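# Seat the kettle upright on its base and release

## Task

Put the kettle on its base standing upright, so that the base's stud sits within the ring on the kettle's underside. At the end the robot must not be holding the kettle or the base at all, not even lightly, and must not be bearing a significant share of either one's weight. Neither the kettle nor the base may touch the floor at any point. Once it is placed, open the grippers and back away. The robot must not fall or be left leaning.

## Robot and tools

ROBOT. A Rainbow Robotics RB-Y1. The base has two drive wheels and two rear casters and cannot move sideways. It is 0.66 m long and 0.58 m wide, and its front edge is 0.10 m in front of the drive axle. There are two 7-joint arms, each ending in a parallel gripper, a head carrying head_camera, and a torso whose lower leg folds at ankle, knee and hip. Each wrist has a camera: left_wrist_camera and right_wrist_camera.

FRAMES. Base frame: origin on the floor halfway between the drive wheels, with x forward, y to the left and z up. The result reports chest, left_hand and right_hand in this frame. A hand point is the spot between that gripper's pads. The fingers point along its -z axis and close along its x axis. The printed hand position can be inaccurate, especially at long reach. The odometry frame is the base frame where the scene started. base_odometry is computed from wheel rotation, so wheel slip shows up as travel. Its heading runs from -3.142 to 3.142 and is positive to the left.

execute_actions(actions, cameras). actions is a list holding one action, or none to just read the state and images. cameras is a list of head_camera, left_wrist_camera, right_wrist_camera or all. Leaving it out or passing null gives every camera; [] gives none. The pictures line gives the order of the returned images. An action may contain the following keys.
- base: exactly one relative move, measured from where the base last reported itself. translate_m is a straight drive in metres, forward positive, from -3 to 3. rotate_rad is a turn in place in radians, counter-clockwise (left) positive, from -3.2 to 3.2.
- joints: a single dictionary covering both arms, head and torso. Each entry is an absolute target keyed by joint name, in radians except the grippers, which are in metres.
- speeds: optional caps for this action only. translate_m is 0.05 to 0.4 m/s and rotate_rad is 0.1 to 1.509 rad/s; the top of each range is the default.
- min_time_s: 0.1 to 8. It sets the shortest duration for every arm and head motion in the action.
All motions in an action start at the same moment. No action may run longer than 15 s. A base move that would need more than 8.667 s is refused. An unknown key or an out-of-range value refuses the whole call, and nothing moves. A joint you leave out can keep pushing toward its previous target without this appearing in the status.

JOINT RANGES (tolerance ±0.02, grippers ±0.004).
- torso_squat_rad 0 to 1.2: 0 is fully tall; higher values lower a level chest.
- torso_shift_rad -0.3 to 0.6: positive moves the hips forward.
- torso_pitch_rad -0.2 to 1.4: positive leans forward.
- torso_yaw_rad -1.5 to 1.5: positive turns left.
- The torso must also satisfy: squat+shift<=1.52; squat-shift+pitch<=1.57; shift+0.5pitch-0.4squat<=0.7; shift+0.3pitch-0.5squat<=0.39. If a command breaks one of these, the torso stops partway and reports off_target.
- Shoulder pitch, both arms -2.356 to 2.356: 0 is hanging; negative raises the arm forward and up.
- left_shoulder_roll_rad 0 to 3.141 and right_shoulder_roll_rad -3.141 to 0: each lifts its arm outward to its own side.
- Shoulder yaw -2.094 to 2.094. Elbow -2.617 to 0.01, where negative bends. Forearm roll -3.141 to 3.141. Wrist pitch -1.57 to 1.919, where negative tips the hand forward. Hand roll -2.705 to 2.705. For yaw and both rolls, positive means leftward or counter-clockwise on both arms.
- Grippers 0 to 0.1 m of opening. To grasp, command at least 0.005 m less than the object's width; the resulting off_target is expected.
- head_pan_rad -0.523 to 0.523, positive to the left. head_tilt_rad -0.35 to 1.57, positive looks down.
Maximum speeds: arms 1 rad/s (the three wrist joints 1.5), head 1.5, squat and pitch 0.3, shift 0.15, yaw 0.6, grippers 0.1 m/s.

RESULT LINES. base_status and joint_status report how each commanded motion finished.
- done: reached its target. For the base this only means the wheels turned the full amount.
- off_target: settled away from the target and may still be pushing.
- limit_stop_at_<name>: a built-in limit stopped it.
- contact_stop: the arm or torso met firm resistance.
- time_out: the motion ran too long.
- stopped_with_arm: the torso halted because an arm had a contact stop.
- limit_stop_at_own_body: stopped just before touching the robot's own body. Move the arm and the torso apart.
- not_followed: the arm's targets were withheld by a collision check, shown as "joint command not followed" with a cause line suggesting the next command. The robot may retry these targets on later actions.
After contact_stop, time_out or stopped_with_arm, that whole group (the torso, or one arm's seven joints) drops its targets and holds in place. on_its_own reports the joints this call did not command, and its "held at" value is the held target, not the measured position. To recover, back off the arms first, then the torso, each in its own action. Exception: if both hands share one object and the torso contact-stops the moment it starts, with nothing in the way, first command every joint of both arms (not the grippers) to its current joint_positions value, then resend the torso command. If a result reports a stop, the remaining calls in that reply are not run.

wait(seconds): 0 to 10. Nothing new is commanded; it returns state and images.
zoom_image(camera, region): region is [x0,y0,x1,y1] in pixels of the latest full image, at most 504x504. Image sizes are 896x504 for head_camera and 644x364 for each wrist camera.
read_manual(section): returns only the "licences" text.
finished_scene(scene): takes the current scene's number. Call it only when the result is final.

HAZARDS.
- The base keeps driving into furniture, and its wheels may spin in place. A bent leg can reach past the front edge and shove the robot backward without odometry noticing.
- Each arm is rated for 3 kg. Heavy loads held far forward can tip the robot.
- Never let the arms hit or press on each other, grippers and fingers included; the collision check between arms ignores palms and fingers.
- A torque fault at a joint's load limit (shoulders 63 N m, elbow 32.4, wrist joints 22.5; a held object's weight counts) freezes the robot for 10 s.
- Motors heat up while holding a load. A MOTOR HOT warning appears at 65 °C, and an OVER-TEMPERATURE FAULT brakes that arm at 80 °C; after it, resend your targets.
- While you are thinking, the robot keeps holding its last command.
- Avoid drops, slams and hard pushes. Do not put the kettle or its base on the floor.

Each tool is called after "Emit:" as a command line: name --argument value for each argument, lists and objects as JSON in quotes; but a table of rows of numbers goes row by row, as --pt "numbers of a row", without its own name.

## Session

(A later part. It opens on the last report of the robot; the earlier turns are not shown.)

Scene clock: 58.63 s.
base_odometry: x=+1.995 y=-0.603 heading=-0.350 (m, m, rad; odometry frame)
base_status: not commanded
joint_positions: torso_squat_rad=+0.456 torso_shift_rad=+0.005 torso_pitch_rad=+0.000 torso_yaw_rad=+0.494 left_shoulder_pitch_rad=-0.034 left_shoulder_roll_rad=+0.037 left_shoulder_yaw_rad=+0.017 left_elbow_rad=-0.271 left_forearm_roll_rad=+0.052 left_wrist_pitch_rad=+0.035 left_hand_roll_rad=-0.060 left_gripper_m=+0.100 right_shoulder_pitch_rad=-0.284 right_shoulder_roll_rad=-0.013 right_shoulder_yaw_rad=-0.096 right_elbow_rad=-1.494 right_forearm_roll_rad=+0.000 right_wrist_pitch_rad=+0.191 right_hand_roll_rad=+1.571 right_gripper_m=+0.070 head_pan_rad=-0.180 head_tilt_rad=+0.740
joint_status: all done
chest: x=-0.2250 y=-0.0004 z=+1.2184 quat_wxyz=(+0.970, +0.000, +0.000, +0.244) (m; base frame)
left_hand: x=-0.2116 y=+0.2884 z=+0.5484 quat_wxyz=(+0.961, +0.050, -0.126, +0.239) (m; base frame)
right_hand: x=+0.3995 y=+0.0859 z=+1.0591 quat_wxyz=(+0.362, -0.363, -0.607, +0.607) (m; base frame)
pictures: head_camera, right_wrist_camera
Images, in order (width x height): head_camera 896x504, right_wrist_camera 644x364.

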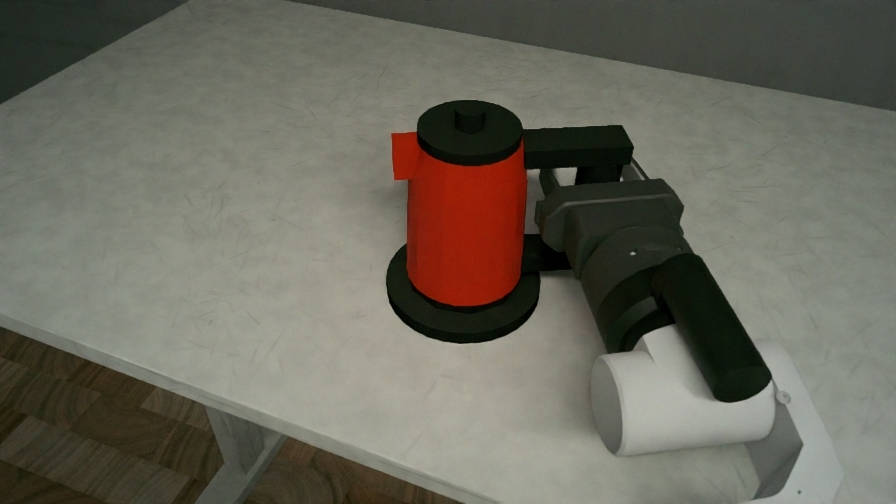

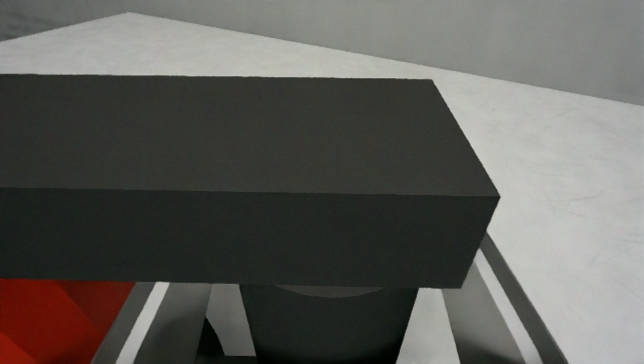

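Emit:
execute_actions --actions '[{"joints": {"right_shoulder_pitch_rad": 0.024, "right_shoulder_roll_rad": -0.002, "right_shoulder_yaw_rad": 0.008, "right_elbow_rad": -1.857, "right_wrist_pitch_rad": 0.263}, "min_time_s": 0.8}]' --cameras '[]'

Emit:
execute_actions --actions '[{"base": {"translate_m": -0.2}, "joints": {"head_tilt_rad": 0.6, "head_pan_rad": -0.25}}]' --cameras '["head_camera", "right_wrist_camera"]'

Scene clock: 60.23 s.
base_odometry: x=+1.995 y=-0.603 heading=-0.350 (m, m, rad; odometry frame)
base_status: not commanded
joint_positions: torso_squat_rad=+0.456 torso_shift_rad=+0.005 torso_pitch_rad=+0.000 torso_yaw_rad=+0.494 left_shoulder_pitch_rad=-0.034 left_shoulder_roll_rad=+0.037 left_shoulder_yaw_rad=+0.017 left_elbow_rad=-0.271 left_forearm_roll_rad=+0.052 left_wrist_pitch_rad=+0.035 left_hand_roll_rad=-0.060 left_gripper_m=+0.100 right_shoulder_pitch_rad=+0.024 right_shoulder_roll_rad=-0.002 right_shoulder_yaw_rad=+0.008 right_elbow_rad=-1.857 right_forearm_roll_rad=+0.000 right_wrist_pitch_rad=+0.263 right_hand_roll_rad=+1.571 right_gripper_m=+0.070 head_pan_rad=-0.180 head_tilt_rad=+0.740
joint_status: all done
chest: x=-0.2250 y=-0.0004 z=+1.2184 quat_wxyz=(+0.970, +0.000, +0.000, +0.244) (m; base frame)
left_hand: x=-0.2116 y=+0.2884 z=+0.5484 quat_wxyz=(+0.961, +0.050, -0.126, +0.239) (m; base frame)
right_hand: x=+0.3293 y=+0.0475 z=+1.0591 quat_wxyz=(+0.362, -0.364, -0.607, +0.607) (m; base frame)
pictures: none
No camera images: the call's "cameras" was empty. Leave "cameras" out to get every camera's image.

Scene clock: 62.47 s.
base_odometry: x=+1.807 y=-0.535 heading=-0.350 (m, m, rad; odometry frame)
base_status: done
joint_positions: torso_squat_rad=+0.456 torso_shift_rad=+0.005 torso_pitch_rad=+0.000 torso_yaw_rad=+0.494 left_shoulder_pitch_rad=-0.034 left_shoulder_roll_rad=+0.037 left_shoulder_yaw_rad=+0.017 left_elbow_rad=-0.271 left_forearm_roll_rad=+0.052 left_wrist_pitch_rad=+0.035 left_hand_roll_rad=-0.060 left_gripper_m=+0.100 right_shoulder_pitch_rad=+0.024 right_shoulder_roll_rad=-0.002 right_shoulder_yaw_rad=+0.008 right_elbow_rad=-1.857 right_forearm_roll_rad=+0.000 right_wrist_pitch_rad=+0.263 right_hand_roll_rad=+1.571 right_gripper_m=+0.070 head_pan_rad=-0.250 head_tilt_rad=+0.600
joint_status: all done
chest: x=-0.2249 y=-0.0005 z=+1.2184 quat_wxyz=(+0.970, +0.000, +0.000, +0.244) (m; base frame)
left_hand: x=-0.2117 y=+0.2883 z=+0.5484 quat_wxyz=(+0.961, +0.050, -0.126, +0.239) (m; base frame)
right_hand: x=+0.3293 y=+0.0475 z=+1.0590 quat_wxyz=(+0.362, -0.363, -0.607, +0.607) (m; base frame)
pictures: head_camera, right_wrist_camera
Images, in order (width x height): head_camera 896x504, right_wrist_camera 644x364.

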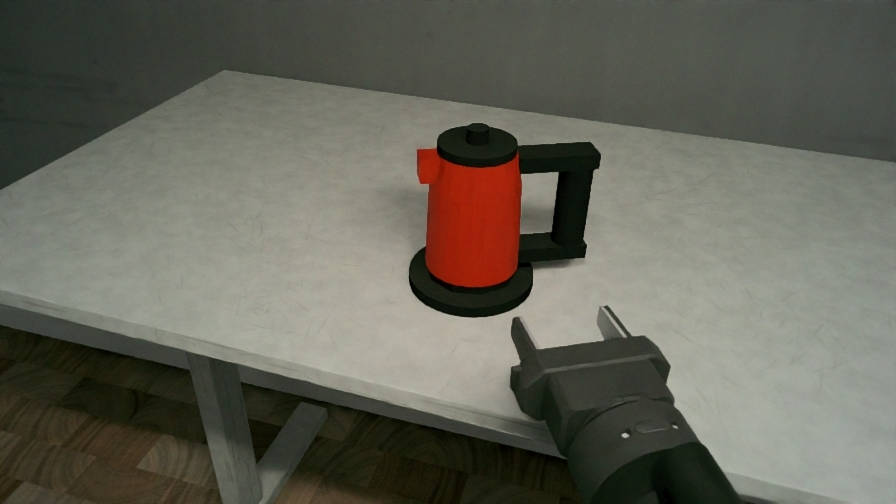

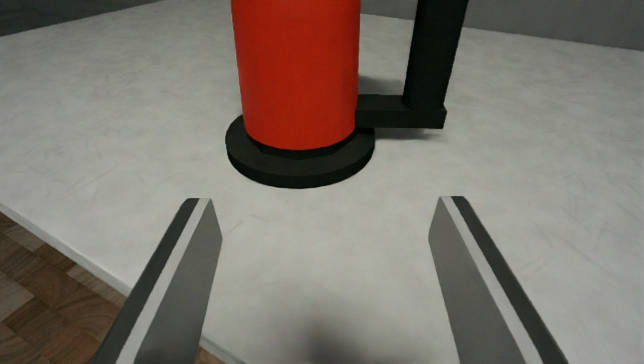

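Emit:
zoom_image --camera "right_wrist_camera" --region '[210, 60, 460, 200]'

Region (210, 60, 460, 200) of right_wrist_camera's 644x364 image, scaled by 2.016, with more detail than that image has; it fills the top 282 rows of this view, and the rest is white.

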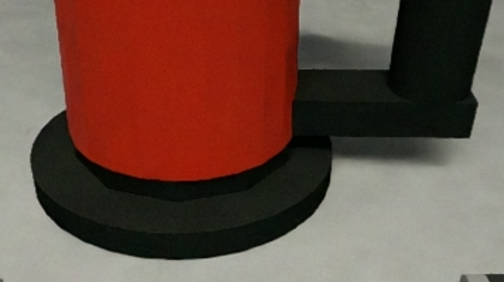

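The kettle is centred, upright and seated flat on the base, and the hand is clear of it.

Emit:
finished_scene --scene 1

The scene is finished: the task was done.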